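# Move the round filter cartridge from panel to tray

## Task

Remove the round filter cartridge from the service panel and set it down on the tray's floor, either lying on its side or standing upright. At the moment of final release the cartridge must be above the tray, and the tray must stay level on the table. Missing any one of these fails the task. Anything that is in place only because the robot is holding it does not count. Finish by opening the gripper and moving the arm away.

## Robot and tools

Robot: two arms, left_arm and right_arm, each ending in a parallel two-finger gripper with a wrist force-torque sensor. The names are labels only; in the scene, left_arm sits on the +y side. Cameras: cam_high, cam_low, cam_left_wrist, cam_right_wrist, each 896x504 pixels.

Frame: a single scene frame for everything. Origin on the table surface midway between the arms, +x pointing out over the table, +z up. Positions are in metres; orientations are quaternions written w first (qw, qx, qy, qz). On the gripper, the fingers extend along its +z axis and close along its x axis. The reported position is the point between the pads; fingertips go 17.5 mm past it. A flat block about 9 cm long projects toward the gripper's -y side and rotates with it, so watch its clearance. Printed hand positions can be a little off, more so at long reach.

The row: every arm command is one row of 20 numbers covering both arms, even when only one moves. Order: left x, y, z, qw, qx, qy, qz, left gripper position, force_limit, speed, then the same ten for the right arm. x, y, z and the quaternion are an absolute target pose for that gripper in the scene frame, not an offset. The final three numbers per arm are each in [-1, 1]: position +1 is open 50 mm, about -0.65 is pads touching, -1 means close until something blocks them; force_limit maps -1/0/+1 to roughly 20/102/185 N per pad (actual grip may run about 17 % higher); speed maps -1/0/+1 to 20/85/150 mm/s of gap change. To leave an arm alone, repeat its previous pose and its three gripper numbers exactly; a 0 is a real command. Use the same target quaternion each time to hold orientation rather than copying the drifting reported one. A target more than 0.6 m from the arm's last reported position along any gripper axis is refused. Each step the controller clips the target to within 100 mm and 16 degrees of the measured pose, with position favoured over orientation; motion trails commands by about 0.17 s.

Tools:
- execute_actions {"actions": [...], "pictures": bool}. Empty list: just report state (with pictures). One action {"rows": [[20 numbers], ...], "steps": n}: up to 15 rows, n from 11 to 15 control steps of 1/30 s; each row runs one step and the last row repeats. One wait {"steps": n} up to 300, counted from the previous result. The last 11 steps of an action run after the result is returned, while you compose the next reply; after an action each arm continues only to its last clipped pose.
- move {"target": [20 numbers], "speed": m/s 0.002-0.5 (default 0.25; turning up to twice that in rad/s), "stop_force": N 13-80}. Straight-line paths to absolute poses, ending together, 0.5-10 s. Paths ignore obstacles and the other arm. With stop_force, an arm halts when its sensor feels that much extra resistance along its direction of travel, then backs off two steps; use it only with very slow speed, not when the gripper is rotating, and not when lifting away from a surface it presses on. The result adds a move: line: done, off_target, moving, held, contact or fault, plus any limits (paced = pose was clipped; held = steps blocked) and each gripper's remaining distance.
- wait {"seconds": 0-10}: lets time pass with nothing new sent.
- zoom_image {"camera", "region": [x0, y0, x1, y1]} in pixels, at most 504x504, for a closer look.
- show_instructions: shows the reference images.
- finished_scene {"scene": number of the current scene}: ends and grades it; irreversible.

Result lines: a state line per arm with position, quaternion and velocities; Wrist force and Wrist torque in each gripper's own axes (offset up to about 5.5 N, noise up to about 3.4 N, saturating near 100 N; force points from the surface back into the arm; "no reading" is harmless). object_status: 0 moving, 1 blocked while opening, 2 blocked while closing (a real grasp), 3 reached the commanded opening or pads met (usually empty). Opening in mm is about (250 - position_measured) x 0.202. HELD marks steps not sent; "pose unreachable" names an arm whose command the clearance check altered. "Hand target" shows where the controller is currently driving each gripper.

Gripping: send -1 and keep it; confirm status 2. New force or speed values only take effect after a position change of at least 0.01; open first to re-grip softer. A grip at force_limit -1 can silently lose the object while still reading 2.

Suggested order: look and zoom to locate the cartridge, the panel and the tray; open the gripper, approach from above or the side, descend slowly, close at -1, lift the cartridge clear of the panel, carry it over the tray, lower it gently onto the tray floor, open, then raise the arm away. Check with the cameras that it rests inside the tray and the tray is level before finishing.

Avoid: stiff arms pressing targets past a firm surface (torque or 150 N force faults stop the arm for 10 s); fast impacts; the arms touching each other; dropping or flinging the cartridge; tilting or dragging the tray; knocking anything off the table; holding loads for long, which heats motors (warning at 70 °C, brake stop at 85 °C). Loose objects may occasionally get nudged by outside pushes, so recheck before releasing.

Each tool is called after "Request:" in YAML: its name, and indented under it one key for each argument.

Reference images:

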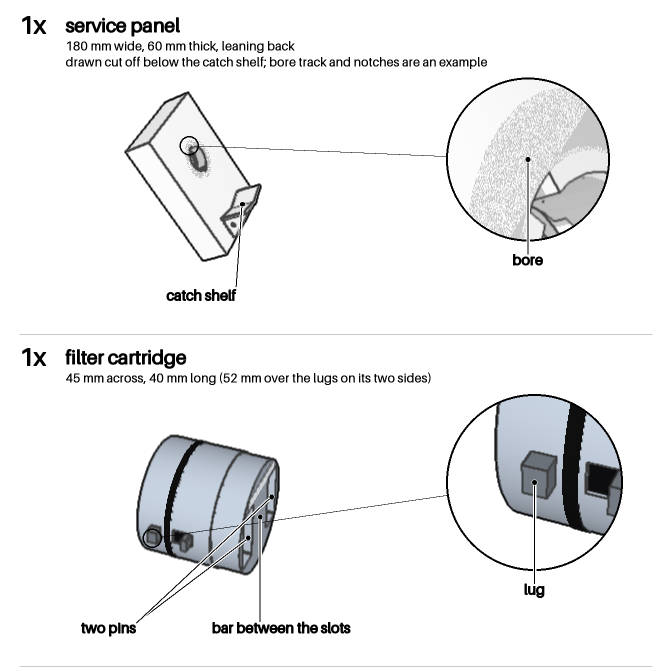

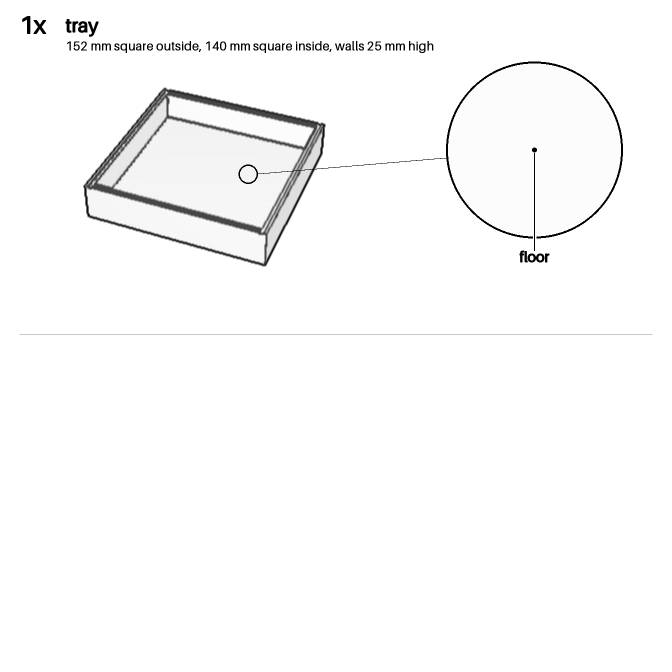

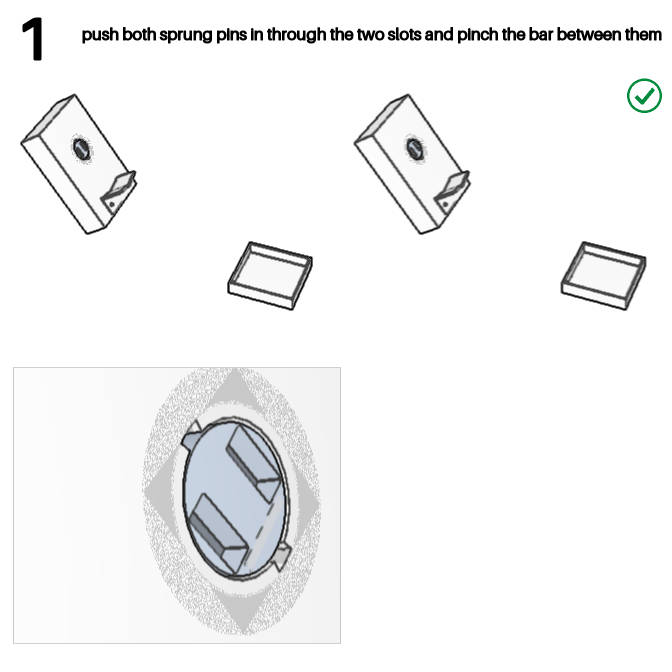

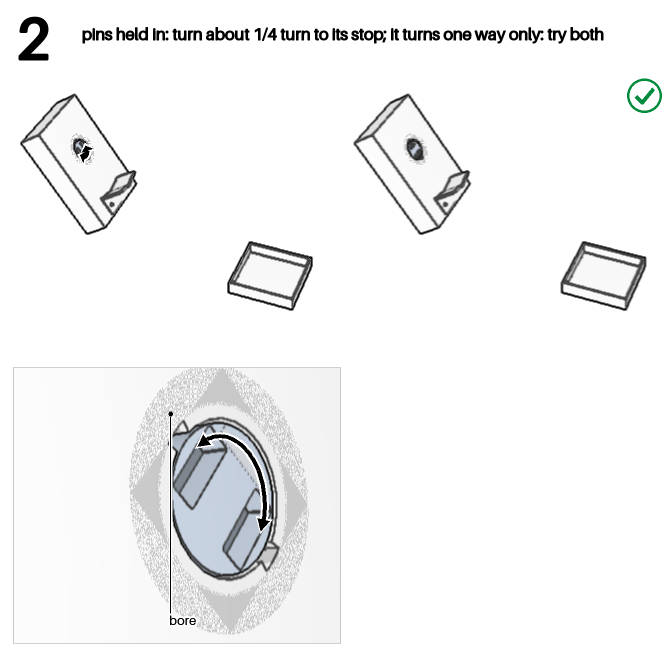

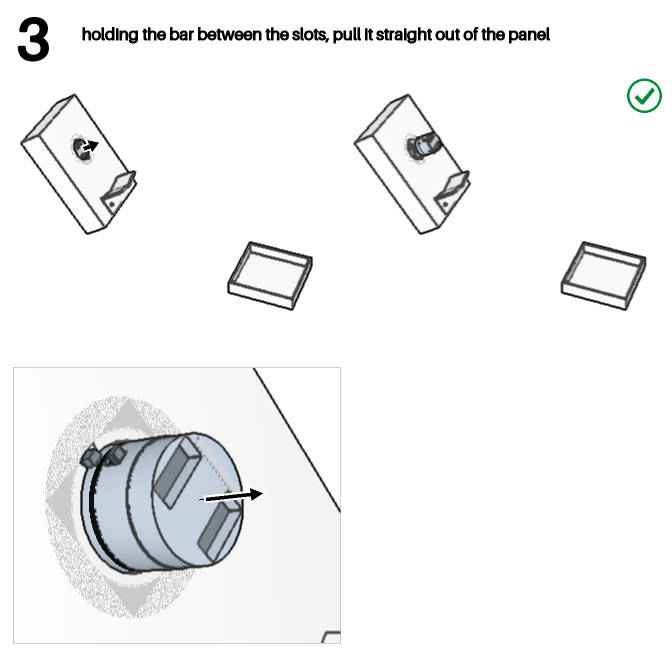

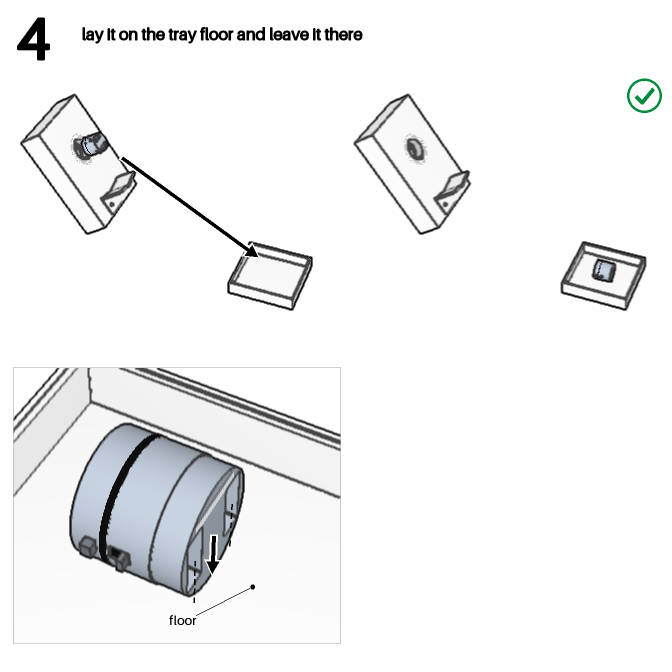

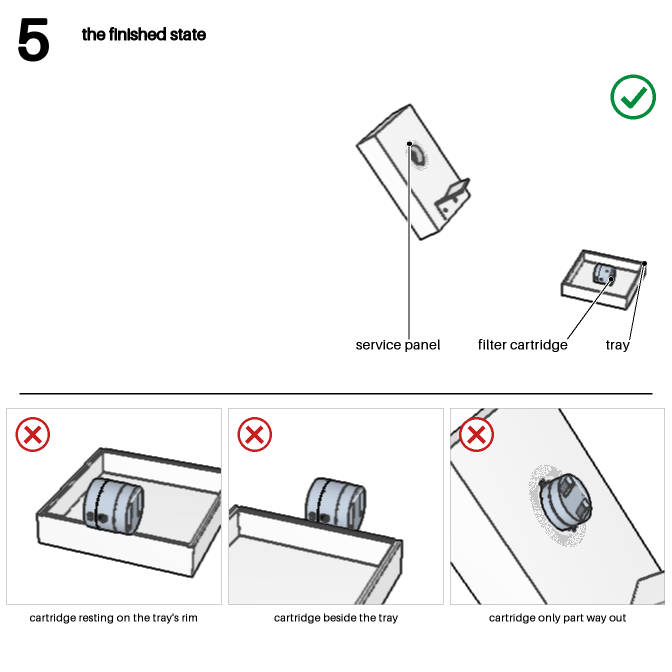

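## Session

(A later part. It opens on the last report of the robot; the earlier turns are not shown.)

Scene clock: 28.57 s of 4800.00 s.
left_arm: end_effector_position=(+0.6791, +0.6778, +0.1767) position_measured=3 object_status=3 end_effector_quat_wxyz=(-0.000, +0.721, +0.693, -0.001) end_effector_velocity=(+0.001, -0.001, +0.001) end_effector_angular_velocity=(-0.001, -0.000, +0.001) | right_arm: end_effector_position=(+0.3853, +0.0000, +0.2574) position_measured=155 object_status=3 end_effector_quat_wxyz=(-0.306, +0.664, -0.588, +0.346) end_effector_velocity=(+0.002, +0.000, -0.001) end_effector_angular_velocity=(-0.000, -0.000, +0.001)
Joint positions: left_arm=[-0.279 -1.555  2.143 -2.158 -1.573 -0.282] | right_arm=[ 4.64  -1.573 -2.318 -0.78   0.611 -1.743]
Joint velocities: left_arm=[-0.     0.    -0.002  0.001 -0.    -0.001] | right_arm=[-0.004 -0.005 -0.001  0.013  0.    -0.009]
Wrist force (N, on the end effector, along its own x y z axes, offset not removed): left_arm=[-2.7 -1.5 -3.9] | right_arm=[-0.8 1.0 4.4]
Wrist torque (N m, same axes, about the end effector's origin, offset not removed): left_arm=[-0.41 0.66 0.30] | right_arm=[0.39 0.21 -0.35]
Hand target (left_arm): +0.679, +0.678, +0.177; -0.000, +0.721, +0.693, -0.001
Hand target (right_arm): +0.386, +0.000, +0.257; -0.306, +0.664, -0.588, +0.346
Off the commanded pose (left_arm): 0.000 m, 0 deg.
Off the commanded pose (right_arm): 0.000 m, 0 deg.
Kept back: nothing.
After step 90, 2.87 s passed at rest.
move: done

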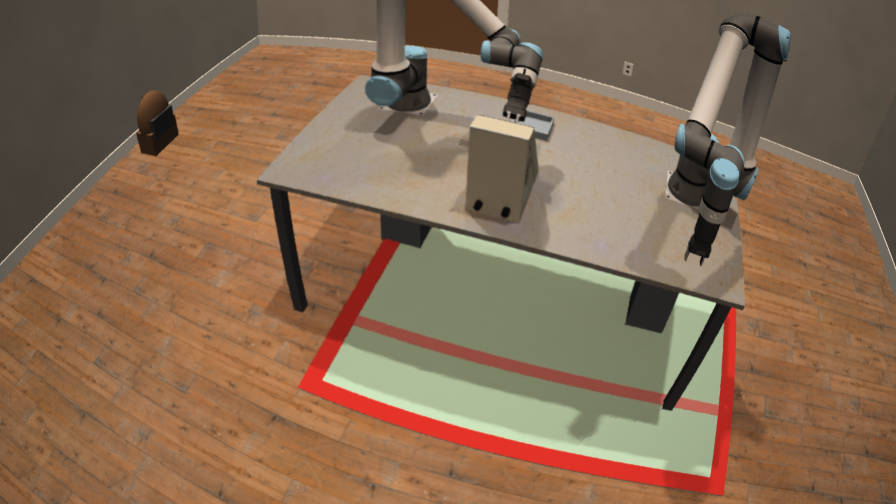

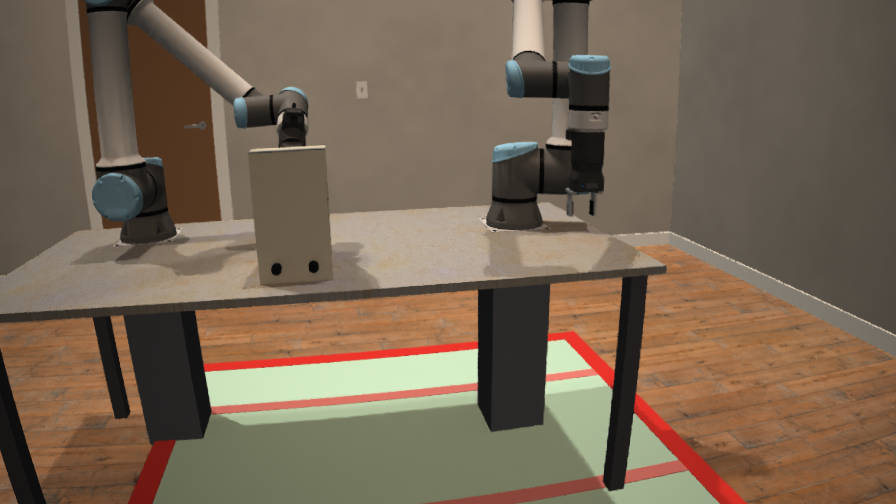

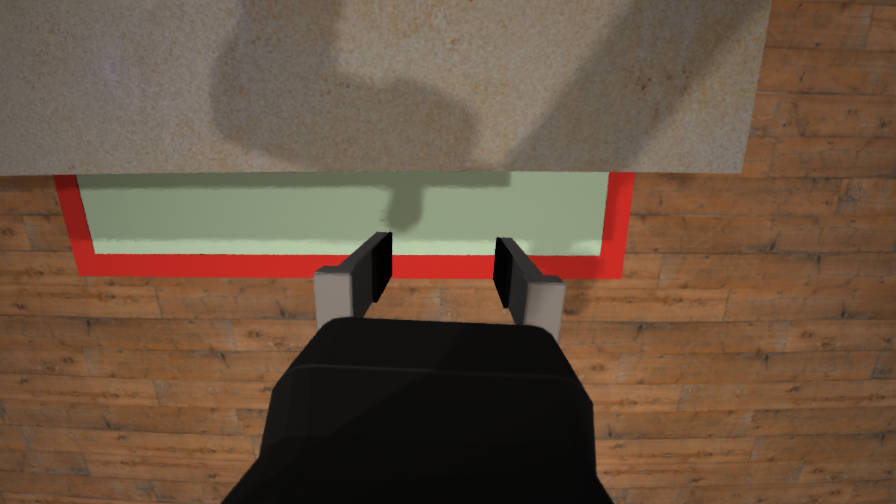

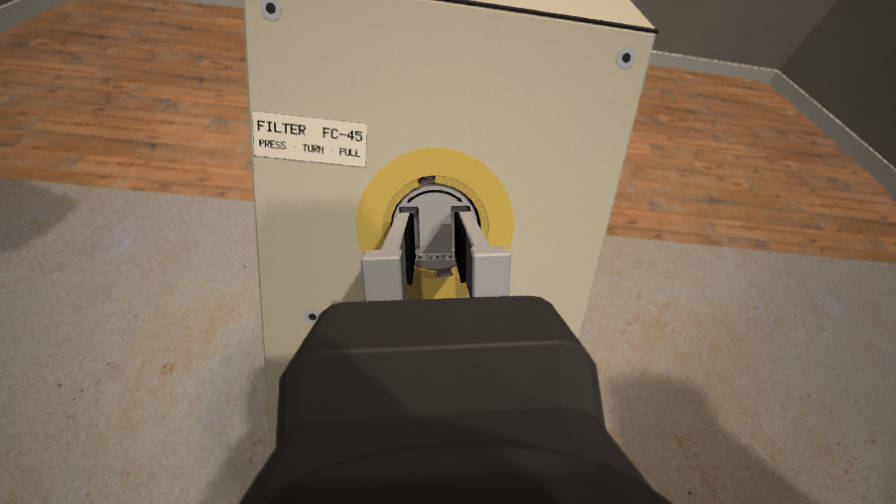

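Request:
move:
  target: [0.6791, 0.6778, 0.1767, 0.0, 0.721, 0.693, -0.001, 1, 0, 0, 0.3925, -0.0004, 0.25135, 0.3060, -0.6643, 0.5877, -0.3458, -0.02, 0, 0]
  speed: 0.02

Request:
zoom_image:
  camera: "cam_right_wrist"
  region: [375, 165, 495, 285]

Scene clock: 30.87 s of 4800.00 s.
left_arm: end_effector_position=(+0.6791, +0.6778, +0.1767) position_measured=3 object_status=3 end_effector_quat_wxyz=(-0.000, +0.721, +0.693, -0.001) end_effector_velocity=(-0.000, -0.000, -0.001) end_effector_angular_velocity=(+0.001, +0.001, -0.001) | right_arm: end_effector_position=(+0.3923, -0.0004, +0.2515) position_measured=155 object_status=3 end_effector_quat_wxyz=(-0.306, +0.664, -0.588, +0.346) end_effector_velocity=(+0.002, -0.000, -0.001) end_effector_angular_velocity=(-0.000, +0.000, +0.001)
Joint positions: left_arm=[-0.279 -1.555  2.143 -2.158 -1.573 -0.282] | right_arm=[ 4.627 -1.589 -2.321 -0.742  0.612 -1.766]
Joint velocities: left_arm=[-0.001  0.001 -0.     0.001  0.001  0.   ] | right_arm=[-0.004 -0.004 -0.001  0.011  0.    -0.008]
Wrist force (N, on the end effector, along its own x y z axes, offset not removed): left_arm=[-1.9 -0.5 -5.6] | right_arm=[-4.8 1.4 0.2]
Wrist torque (N m, same axes, about the end effector's origin, offset not removed): left_arm=[-0.12 0.47 0.20] | right_arm=[0.26 0.90 -0.17]
Hand target (left_arm): +0.679, +0.678, +0.177; -0.000, +0.721, +0.693, -0.001
Hand target (right_arm): +0.392, -0.000, +0.251; -0.306, +0.664, -0.588, +0.346
Off the commanded pose (left_arm): 0.000 m, 0 deg.
Off the commanded pose (right_arm): 0.000 m, 0 deg.
Kept back: nothing.
move: done

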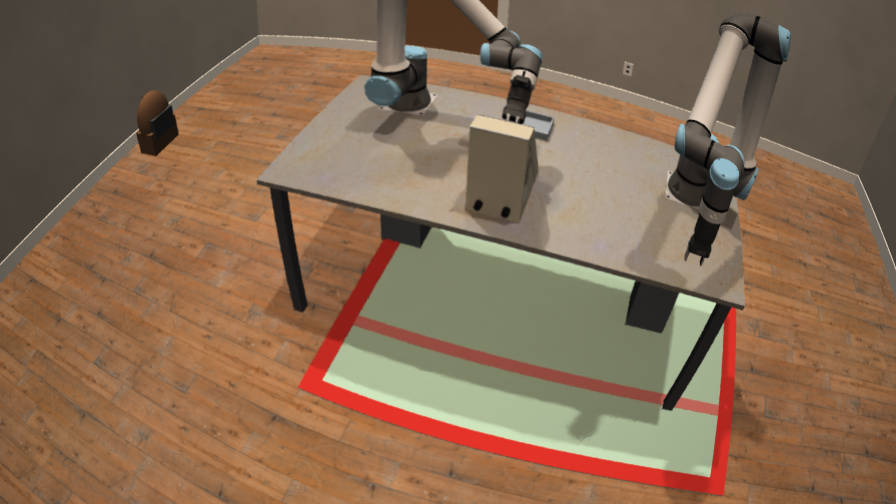

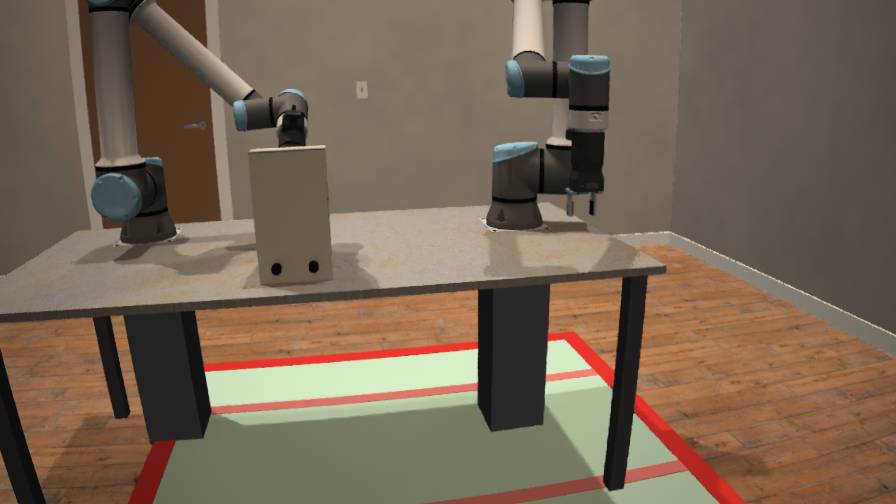

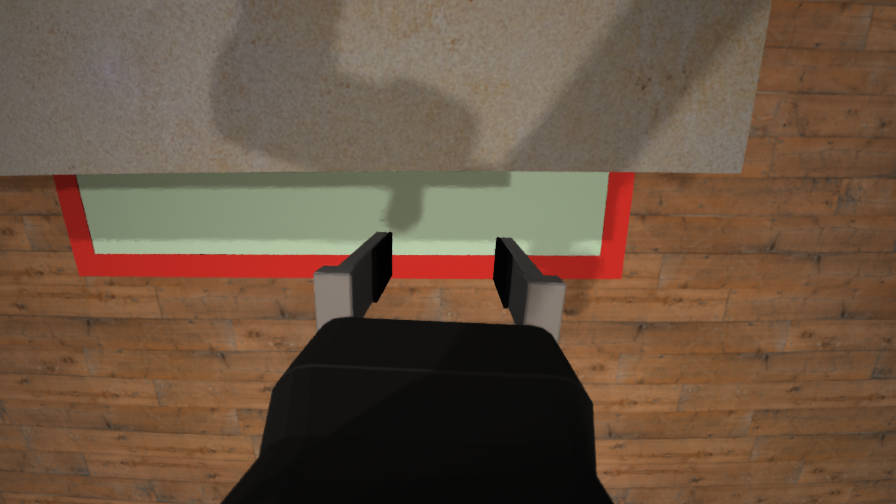

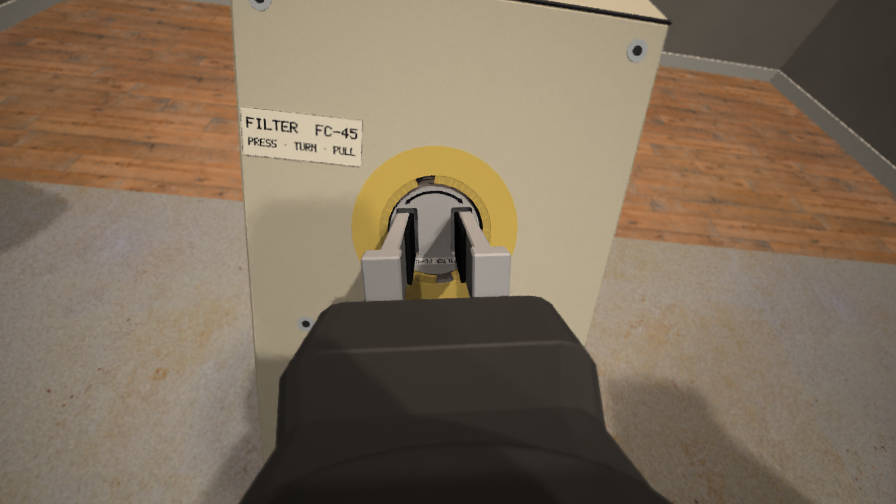

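Region (375, 165, 495, 285) of cam_right_wrist's 896x504 image, scaled by 4.200, with more detail than that image has.

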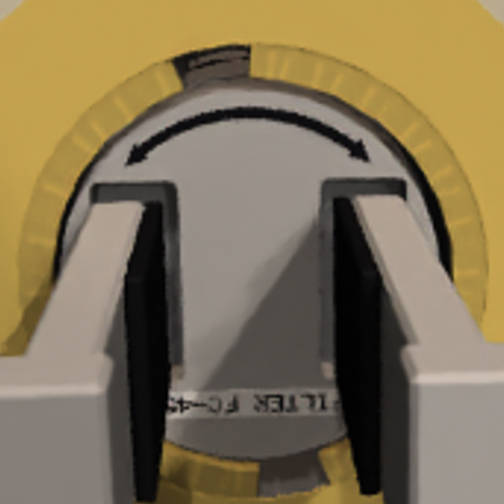

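Request:
move:
  target: [0.6791, 0.6778, 0.1767, 0.0, 0.721, 0.693, -0.001, 1, 0, 0, 0.4130, -0.0004, 0.2370, 0.3060, -0.6643, 0.5877, -0.3458, -0.02, 0, 0]
  speed: 0.005
  stop_force: 20

Request:
zoom_image:
  camera: "cam_right_wrist"
  region: [365, 165, 505, 305]

Scene clock: 34.30 s of 4800.00 s.
left_arm: end_effector_position=(+0.6791, +0.6778, +0.1767) position_measured=3 object_status=3 end_effector_quat_wxyz=(-0.000, +0.721, +0.693, -0.001) end_effector_velocity=(-0.001, -0.000, -0.001) end_effector_angular_velocity=(+0.000, +0.001, -0.002) | right_arm: end_effector_position=(+0.4017, -0.0004, +0.2449) position_measured=155 object_status=3 end_effector_quat_wxyz=(-0.306, +0.664, -0.588, +0.346) end_effector_velocity=(-0.001, -0.001, -0.000) end_effector_angular_velocity=(-0.003, +0.000, -0.002)
Joint positions: left_arm=[-0.279 -1.555  2.143 -2.158 -1.573 -0.282] | right_arm=[ 4.61  -1.61  -2.323 -0.695  0.613 -1.796]
Joint velocities: left_arm=[-0.001  0.     0.001 -0.     0.     0.001] | right_arm=[ 0.001  0.002  0.    -0.009 -0.     0.005]
Wrist force (N, on the end effector, along its own x y z axes, offset not removed): left_arm=[0.8 -0.6 -7.0] | right_arm=[17.3 6.7 -60.8]
Wrist torque (N m, same axes, about the end effector's origin, offset not removed): left_arm=[-0.30 -0.06 0.25] | right_arm=[0.18 1.86 -0.35]
Hand target (left_arm): +0.679, +0.678, +0.177; -0.000, +0.721, +0.693, -0.001
Hand target (right_arm): +0.402, -0.000, +0.245; -0.306, +0.664, -0.588, +0.346
Off the commanded pose (left_arm): 0.000 m, 0 deg.
Off the commanded pose (right_arm): 0.014 m, 0 deg.
Kept back: nothing.
move: contact (right_arm)

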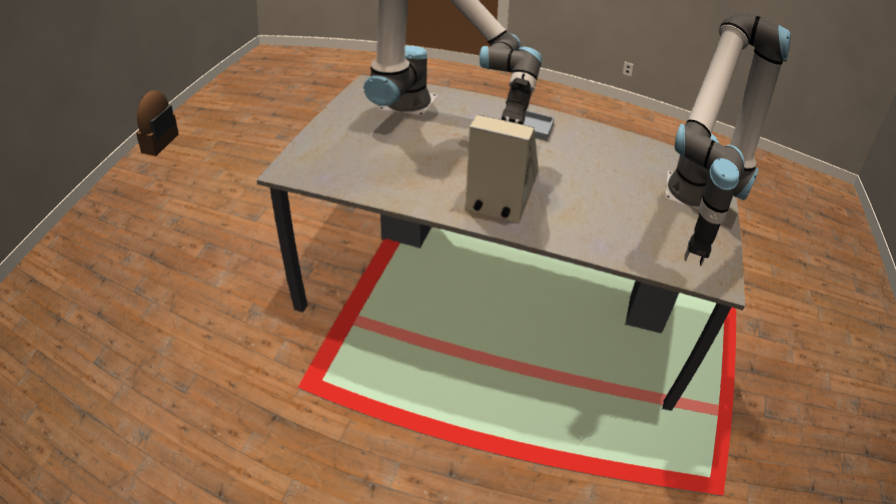

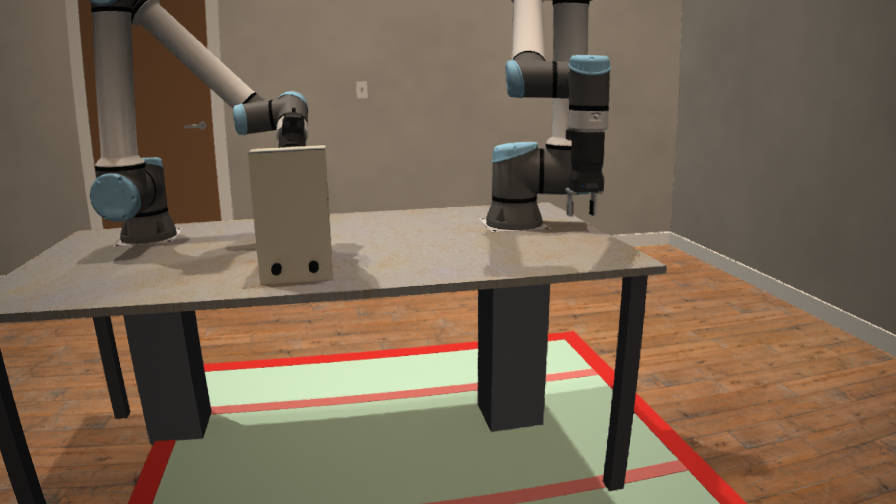

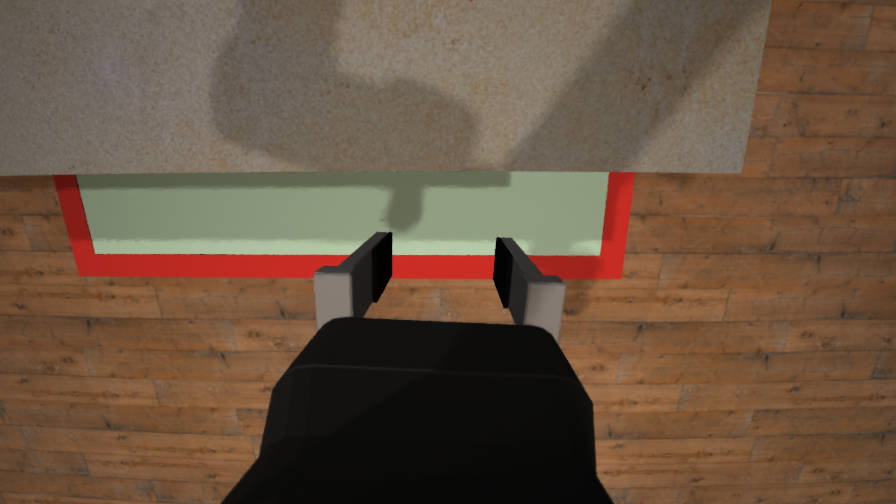

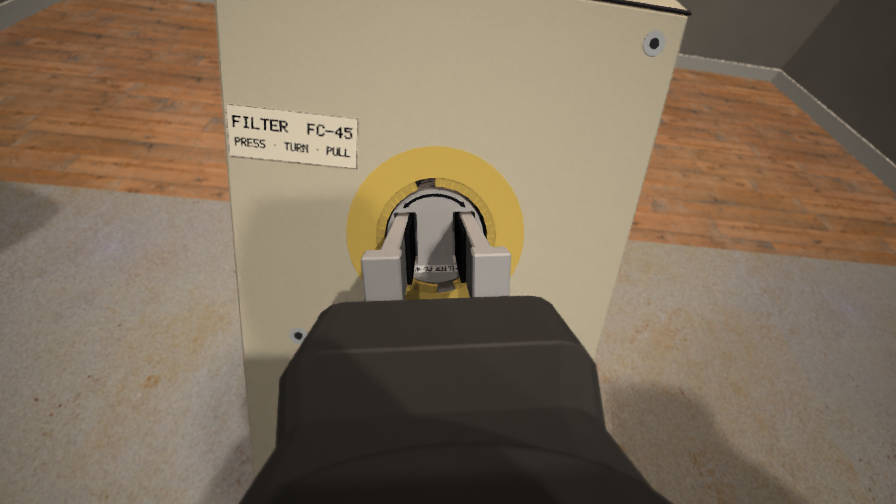

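Region (365, 165, 505, 305) of cam_right_wrist's 896x504 image, scaled by 3.600, with more detail than that image has.

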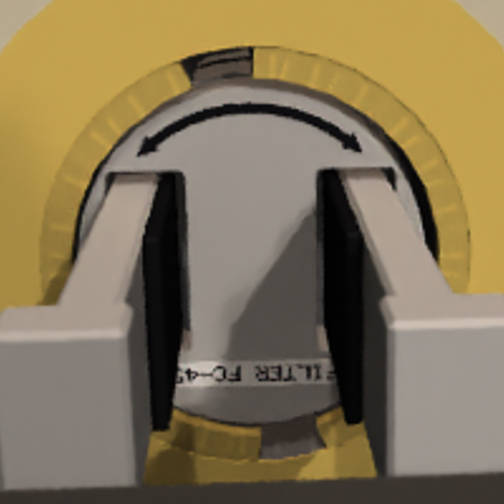

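Request:
execute_actions:
  actions: []
  pictures: false

Scene clock: 35.07 s of 4800.00 s.
left_arm: end_effector_position=(+0.6791, +0.6778, +0.1767) position_measured=3 object_status=3 end_effector_quat_wxyz=(-0.000, +0.721, +0.693, -0.001) end_effector_velocity=(+0.000, -0.000, +0.000) end_effector_angular_velocity=(-0.002, -0.001, +0.000) | right_arm: end_effector_position=(+0.4015, -0.0004, +0.2450) position_measured=155 object_status=3 end_effector_quat_wxyz=(-0.306, +0.664, -0.588, +0.346) end_effector_velocity=(-0.000, +0.000, +0.000) end_effector_angular_velocity=(-0.001, +0.000, +0.001)
Joint positions: left_arm=[-0.279 -1.555  2.143 -2.158 -1.573 -0.282] | right_arm=[ 4.61  -1.61  -2.323 -0.696  0.613 -1.796]
Joint velocities: left_arm=[ 0.     0.    -0.001 -0.001 -0.002  0.   ] | right_arm=[ 0.     0.     0.    -0.     0.    -0.001]
Wrist force (N, on the end effector, along its own x y z axes, offset not removed): left_arm=[0.6 -1.4 -7.0] | right_arm=[-3.7 -0.2 -15.5]
Wrist torque (N m, same axes, about the end effector's origin, offset not removed): left_arm=[-0.47 0.04 0.24] | right_arm=[0.39 0.69 -0.19]
Hand target (left_arm): +0.679, +0.678, +0.177; -0.000, +0.721, +0.693, -0.001
Hand target (right_arm): +0.402, -0.000, +0.245; -0.306, +0.664, -0.588, +0.346
Off the commanded pose (left_arm): 0.000 m, 0 deg.
Off the commanded pose (right_arm): 0.014 m, 0 deg.
Kept back: nothing.
Steps of this call (steps 1 to 23: nothing new was sent). Readings (end_effector_position | what the end effector reports):
1: left_arm (+0.6791, +0.6778, +0.1767) | right_arm (+0.4016, -0.0004, +0.2449) | left_arm position_measured=3 object_status=3 | right_arm position_measured=155 object_status=3
2: left_arm (+0.6791, +0.6778, +0.1767) | right_arm (+0.4016, -0.0004, +0.2449) | left_arm position_measured=3 object_status=3 | right_arm position_measured=155 object_status=3
4: left_arm (+0.6791, +0.6778, +0.1767) | right_arm (+0.4016, -0.0004, +0.2449) | left_arm position_measured=3 object_status=3 | right_arm position_measured=155 object_status=3
8: left_arm (+0.6791, +0.6778, +0.1767) | right_arm (+0.4016, -0.0004, +0.2449) | left_arm position_measured=3 object_status=3 | right_arm position_measured=155 object_status=3
23: the state above

Request:
execute_actions:
  actions:
    - {"rows": [[0.6791, 0.6778, 0.1767, 0.0, 0.721, 0.693, -0.001, 1, 0, 0, 0.4007, -0.0004, 0.2456, 0.3060, -0.6643, 0.5877, -0.3458, -0.02, 0, 0]], "steps": 15}

Request:
execute_actions:
  actions:
    - {"steps": 20}
  pictures: true

Scene clock: 35.97 s of 4800.00 s.
left_arm: end_effector_position=(+0.6791, +0.6778, +0.1767) position_measured=3 object_status=3 end_effector_quat_wxyz=(-0.000, +0.721, +0.693, -0.001) end_effector_velocity=(-0.000, +0.000, -0.001) end_effector_angular_velocity=(+0.001, +0.001, +0.000) | right_arm: end_effector_position=(+0.4011, -0.0004, +0.2453) position_measured=155 object_status=3 end_effector_quat_wxyz=(-0.306, +0.664, -0.588, +0.346) end_effector_velocity=(-0.004, +0.000, +0.003) end_effector_angular_velocity=(+0.002, -0.000, +0.000)
Joint positions: left_arm=[-0.279 -1.555  2.143 -2.158 -1.573 -0.282] | right_arm=[ 4.611 -1.609 -2.323 -0.697  0.613 -1.794]
Joint velocities: left_arm=[-0.     0.     0.001 -0.     0.    -0.   ] | right_arm=[ 0.007  0.008  0.    -0.015 -0.001  0.012]
Wrist force (N, on the end effector, along its own x y z axes, offset not removed): left_arm=[1.2 1.3 -4.8] | right_arm=[-1.6 1.8 -5.7]
Wrist torque (N m, same axes, about the end effector's origin, offset not removed): left_arm=[0.13 -0.34 0.14] | right_arm=[0.45 0.27 -0.33]
Steps of this call (steps 1 to 23: nothing new was sent; steps 24 to 27: the first 4 steps of this action). Readings (end_effector_position | what the end effector reports):
24: left_arm (+0.6791, +0.6778, +0.1767) | right_arm (+0.4015, -0.0004, +0.2450) | left_arm position_measured=3 object_status=3 | right_arm position_measured=155 object_status=3
25: left_arm (+0.6791, +0.6778, +0.1767) | right_arm (+0.4014, -0.0004, +0.2451) | left_arm position_measured=3 object_status=3 | right_arm position_measured=155 object_status=3
27: the state above

Scene clock: 36.63 s of 4800.00 s.
left_arm: end_effector_position=(+0.6791, +0.6778, +0.1767) position_measured=3 object_status=3 end_effector_quat_wxyz=(-0.000, +0.721, +0.693, -0.001) end_effector_velocity=(-0.001, +0.000, -0.001) end_effector_angular_velocity=(-0.000, +0.003, -0.000) | right_arm: end_effector_position=(+0.4007, -0.0004, +0.2456) position_measured=155 object_status=3 end_effector_quat_wxyz=(-0.306, +0.664, -0.588, +0.346) end_effector_velocity=(-0.000, +0.000, +0.000) end_effector_angular_velocity=(+0.001, -0.000, +0.000)
Joint positions: left_arm=[-0.279 -1.555  2.143 -2.158 -1.573 -0.282] | right_arm=[ 4.611 -1.608 -2.323 -0.699  0.613 -1.793]
Joint velocities: left_arm=[ 0.     0.001  0.002 -0.    -0.001  0.001] | right_arm=[ 0.     0.     0.     0.001 -0.    -0.   ]
Wrist force (N, on the end effector, along its own x y z axes, offset not removed): left_arm=[-1.4 1.0 -4.8] | right_arm=[-0.1 5.1 -0.4]
Wrist torque (N m, same axes, about the end effector's origin, offset not removed): left_arm=[0.02 0.35 0.28] | right_arm=[0.87 0.14 -0.33]
Hand target (left_arm): +0.679, +0.678, +0.177; -0.000, +0.721, +0.693, -0.001
Hand target (right_arm): +0.401, -0.000, +0.246; -0.306, +0.664, -0.588, +0.346
Off the commanded pose (left_arm): 0.000 m, 0 deg.
Off the commanded pose (right_arm): 0.000 m, 0 deg.
Kept back: nothing.
Steps of this call (steps 1 to 11: the last 11 steps of your previous action; steps 12 to 20: nothing new was sent). Readings (end_effector_position | what the end effector reports):
1: left_arm (+0.6791, +0.6778, +0.1767) | right_arm (+0.4010, -0.0004, +0.2453) | left_arm position_measured=3 object_status=3 | right_arm position_measured=155 object_status=3
2: left_arm (+0.6791, +0.6778, +0.1767) | right_arm (+0.4009, -0.0005, +0.2454) | left_arm position_measured=3 object_status=3 | right_arm position_measured=155 object_status=3
4: left_arm (+0.6791, +0.6778, +0.1767) | right_arm (+0.4008, -0.0004, +0.2455) | left_arm position_measured=3 object_status=3 | right_arm position_measured=155 object_status=3
8: left_arm (+0.6791, +0.6778, +0.1767) | right_arm (+0.4007, -0.0004, +0.2455) | left_arm position_measured=3 object_status=3 | right_arm position_measured=155 object_status=3
20: the state above

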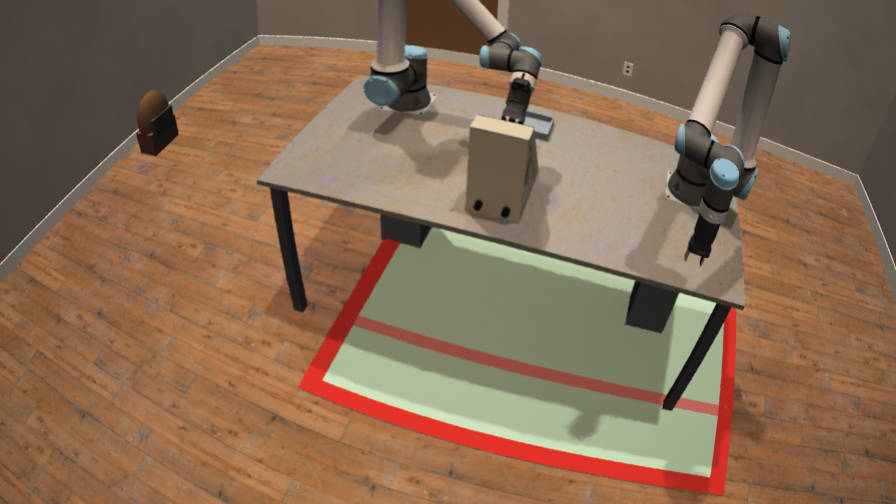

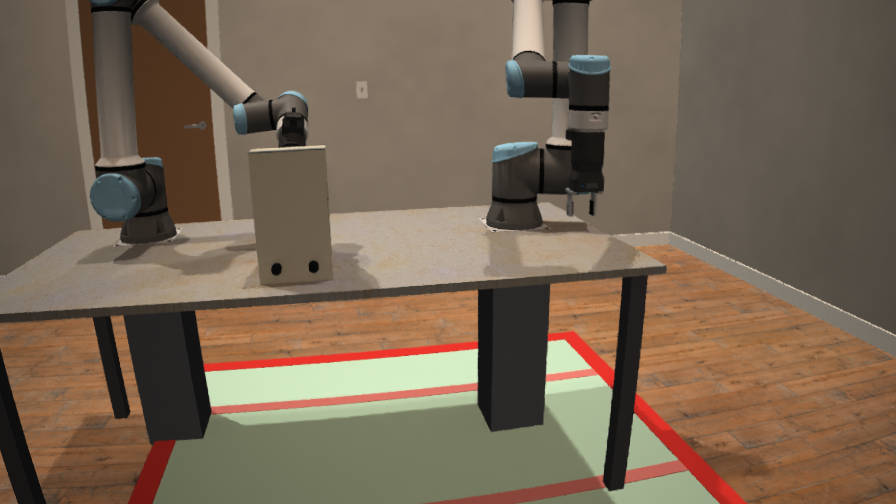

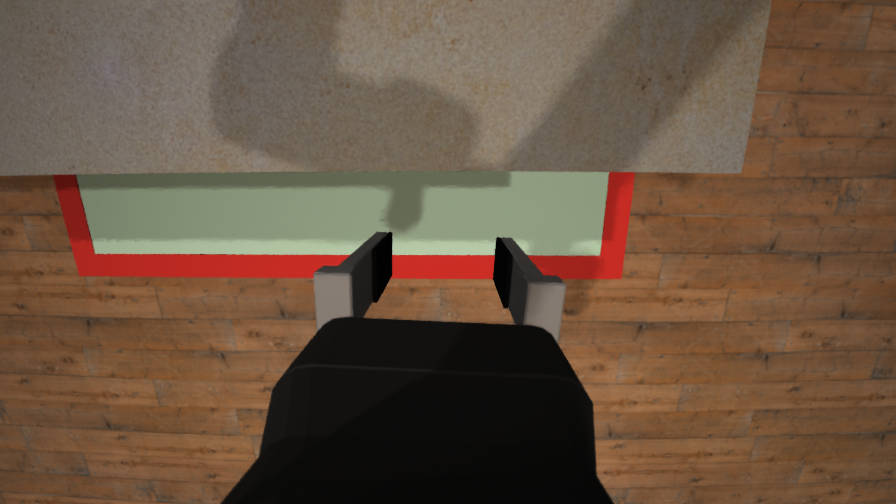

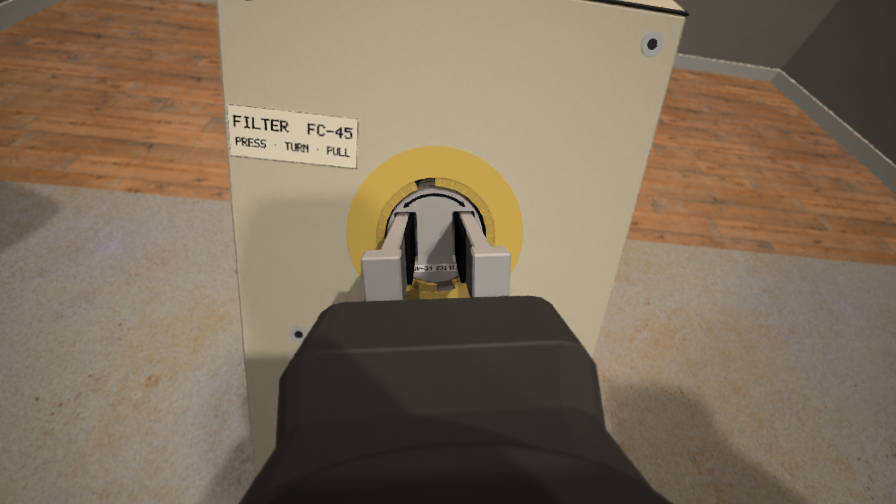

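Request:
zoom_image:
  camera: "cam_right_wrist"
  region: [380, 180, 490, 290]

Region (380, 180, 490, 290) of cam_right_wrist's 896x504 image, scaled by 4.582, with more detail than that image has.

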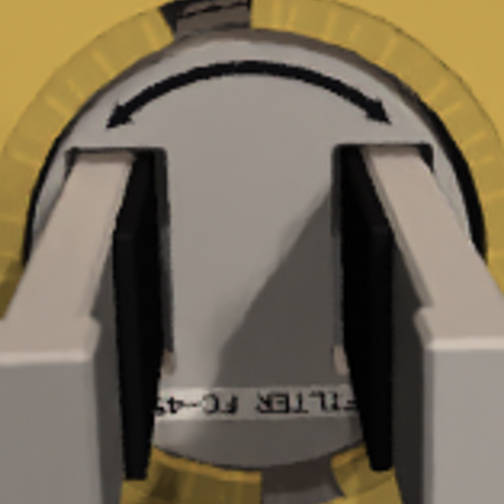

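Request:
zoom_image:
  camera: "cam_right_wrist"
  region: [405, 235, 465, 275]

Request:
zoom_image:
  camera: "cam_right_wrist"
  region: [445, 200, 490, 235]

Request:
zoom_image:
  camera: "cam_right_wrist"
  region: [380, 200, 425, 235]

Region (405, 235, 465, 275) of cam_right_wrist's 896x504 image, scaled by 8.400, with more detail than that image has.

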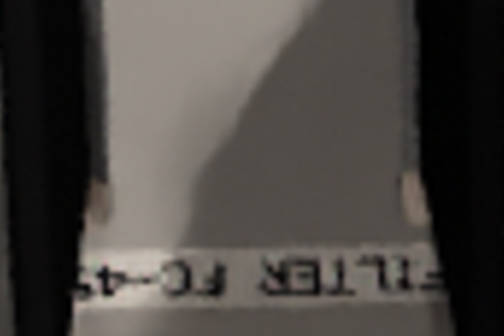

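Region (445, 200, 490, 235) of cam_right_wrist's 896x504 image, scaled by 11.200, with more detail than that image has.

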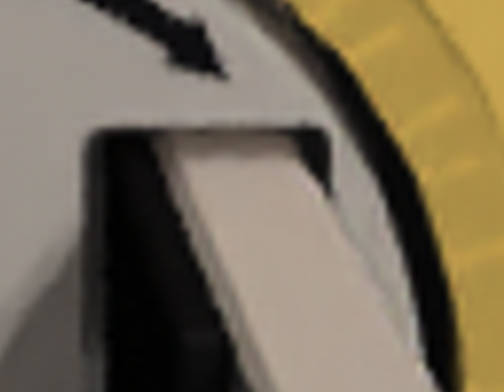

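Region (380, 200, 425, 235) of cam_right_wrist's 896x504 image, scaled by 11.200, with more detail than that image has.

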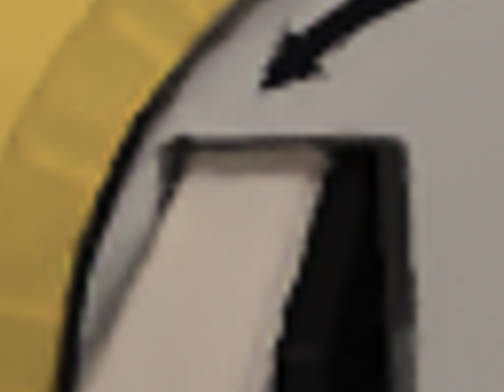

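Request:
execute_actions:
  actions:
    - {"rows": [[0.6791, 0.6778, 0.1767, 0.0, 0.721, 0.693, -0.001, 1, 0, 0, 0.4012, -0.0004, 0.24525, 0.3119, -0.6540, 0.5992, -0.3404, -0.02, 0, 0]], "steps": 15}

Request:
execute_actions:
  actions:
    - {"steps": 15}

Scene clock: 41.80 s of 4800.00 s.
left_arm: end_effector_position=(+0.6791, +0.6778, +0.1767) position_measured=3 object_status=3 end_effector_quat_wxyz=(-0.000, +0.721, +0.693, -0.001) end_effector_velocity=(-0.000, +0.000, -0.001) end_effector_angular_velocity=(+0.001, +0.002, +0.000) | right_arm: end_effector_position=(+0.4009, -0.0004, +0.2456) position_measured=155 object_status=3 end_effector_quat_wxyz=(-0.309, +0.659, -0.593, +0.343) end_effector_velocity=(+0.002, +0.000, -0.001) end_effector_angular_velocity=(+0.127, -0.001, -0.086)
Joint positions: left_arm=[-0.279 -1.555  2.143 -2.158 -1.573 -0.282] | right_arm=[ 4.611 -1.609 -2.323 -0.698  0.613 -1.777]
Joint velocities: left_arm=[ 0.     0.     0.     0.001  0.    -0.   ] | right_arm=[-0.003 -0.01   0.005  0.014 -0.     0.145]
Wrist force (N, on the end effector, along its own x y z axes, offset not removed): left_arm=[0.3 -1.3 0.1] | right_arm=[2.3 -1.0 -1.5]
Wrist torque (N m, same axes, about the end effector's origin, offset not removed): left_arm=[-0.26 -0.03 0.21] | right_arm=[-0.35 0.14 -0.48]
Steps of this call (steps 1 to 90: nothing new was sent; then 2.03 s passed at rest; steps 91 to 94: the first 4 steps of this action). Readings (end_effector_position | what the end effector reports):
91: left_arm (+0.6791, +0.6778, +0.1767) | right_arm (+0.4007, -0.0004, +0.2456) | left_arm position_measured=3 object_status=3 | right_arm position_measured=155 object_status=3
92: left_arm (+0.6791, +0.6778, +0.1767) | right_arm (+0.4007, -0.0004, +0.2456) | left_arm position_measured=3 object_status=3 | right_arm position_measured=155 object_status=3
94: the state above

Scene clock: 42.30 s of 4800.00 s.
left_arm: end_effector_position=(+0.6791, +0.6778, +0.1767) position_measured=3 object_status=3 end_effector_quat_wxyz=(-0.000, +0.721, +0.693, -0.001) end_effector_velocity=(-0.001, +0.001, -0.001) end_effector_angular_velocity=(+0.000, +0.002, +0.001) | right_arm: end_effector_position=(+0.4012, -0.0004, +0.2453) position_measured=155 object_status=3 end_effector_quat_wxyz=(-0.312, +0.654, -0.599, +0.340) end_effector_velocity=(+0.000, -0.000, -0.001) end_effector_angular_velocity=(-0.001, +0.000, -0.002)
Joint positions: left_arm=[-0.279 -1.555  2.143 -2.158 -1.573 -0.282] | right_arm=[ 4.611 -1.61  -2.322 -0.697  0.613 -1.76 ]
Joint velocities: left_arm=[ 0.001 -0.     0.001  0.001 -0.001 -0.001] | right_arm=[-0.    -0.001  0.    -0.002  0.     0.002]
Wrist force (N, on the end effector, along its own x y z axes, offset not removed): left_arm=[-1.3 -0.9 -5.3] | right_arm=[-1.9 -6.2 -6.8]
Wrist torque (N m, same axes, about the end effector's origin, offset not removed): left_arm=[-0.30 0.17 0.32] | right_arm=[-0.07 0.89 -0.56]
Hand target (left_arm): +0.679, +0.678, +0.177; -0.000, +0.721, +0.693, -0.001
Hand target (right_arm): +0.401, -0.000, +0.245; -0.312, +0.654, -0.599, +0.340
Off the commanded pose (left_arm): 0.000 m, 0 deg.
Off the commanded pose (right_arm): 0.000 m, 0 deg.
Kept back: nothing.
Steps of this call (steps 1 to 11: the last 11 steps of your previous action; steps 12 to 15: nothing new was sent). Readings (end_effector_position | what the end effector reports):
1: left_arm (+0.6791, +0.6778, +0.1767) | right_arm (+0.4010, -0.0004, +0.2456) | left_arm position_measured=3 object_status=3 | right_arm position_measured=155 object_status=3
2: left_arm (+0.6791, +0.6778, +0.1767) | right_arm (+0.4010, -0.0004, +0.2456) | left_arm position_measured=3 object_status=3 | right_arm position_measured=155 object_status=3
4: left_arm (+0.6791, +0.6778, +0.1767) | right_arm (+0.4011, -0.0004, +0.2455) | left_arm position_measured=3 object_status=3 | right_arm position_measured=155 object_status=3
8: left_arm (+0.6791, +0.6778, +0.1767) | right_arm (+0.4012, -0.0004, +0.2454) | left_arm position_measured=3 object_status=3 | right_arm position_measured=155 object_status=3
15: the state above


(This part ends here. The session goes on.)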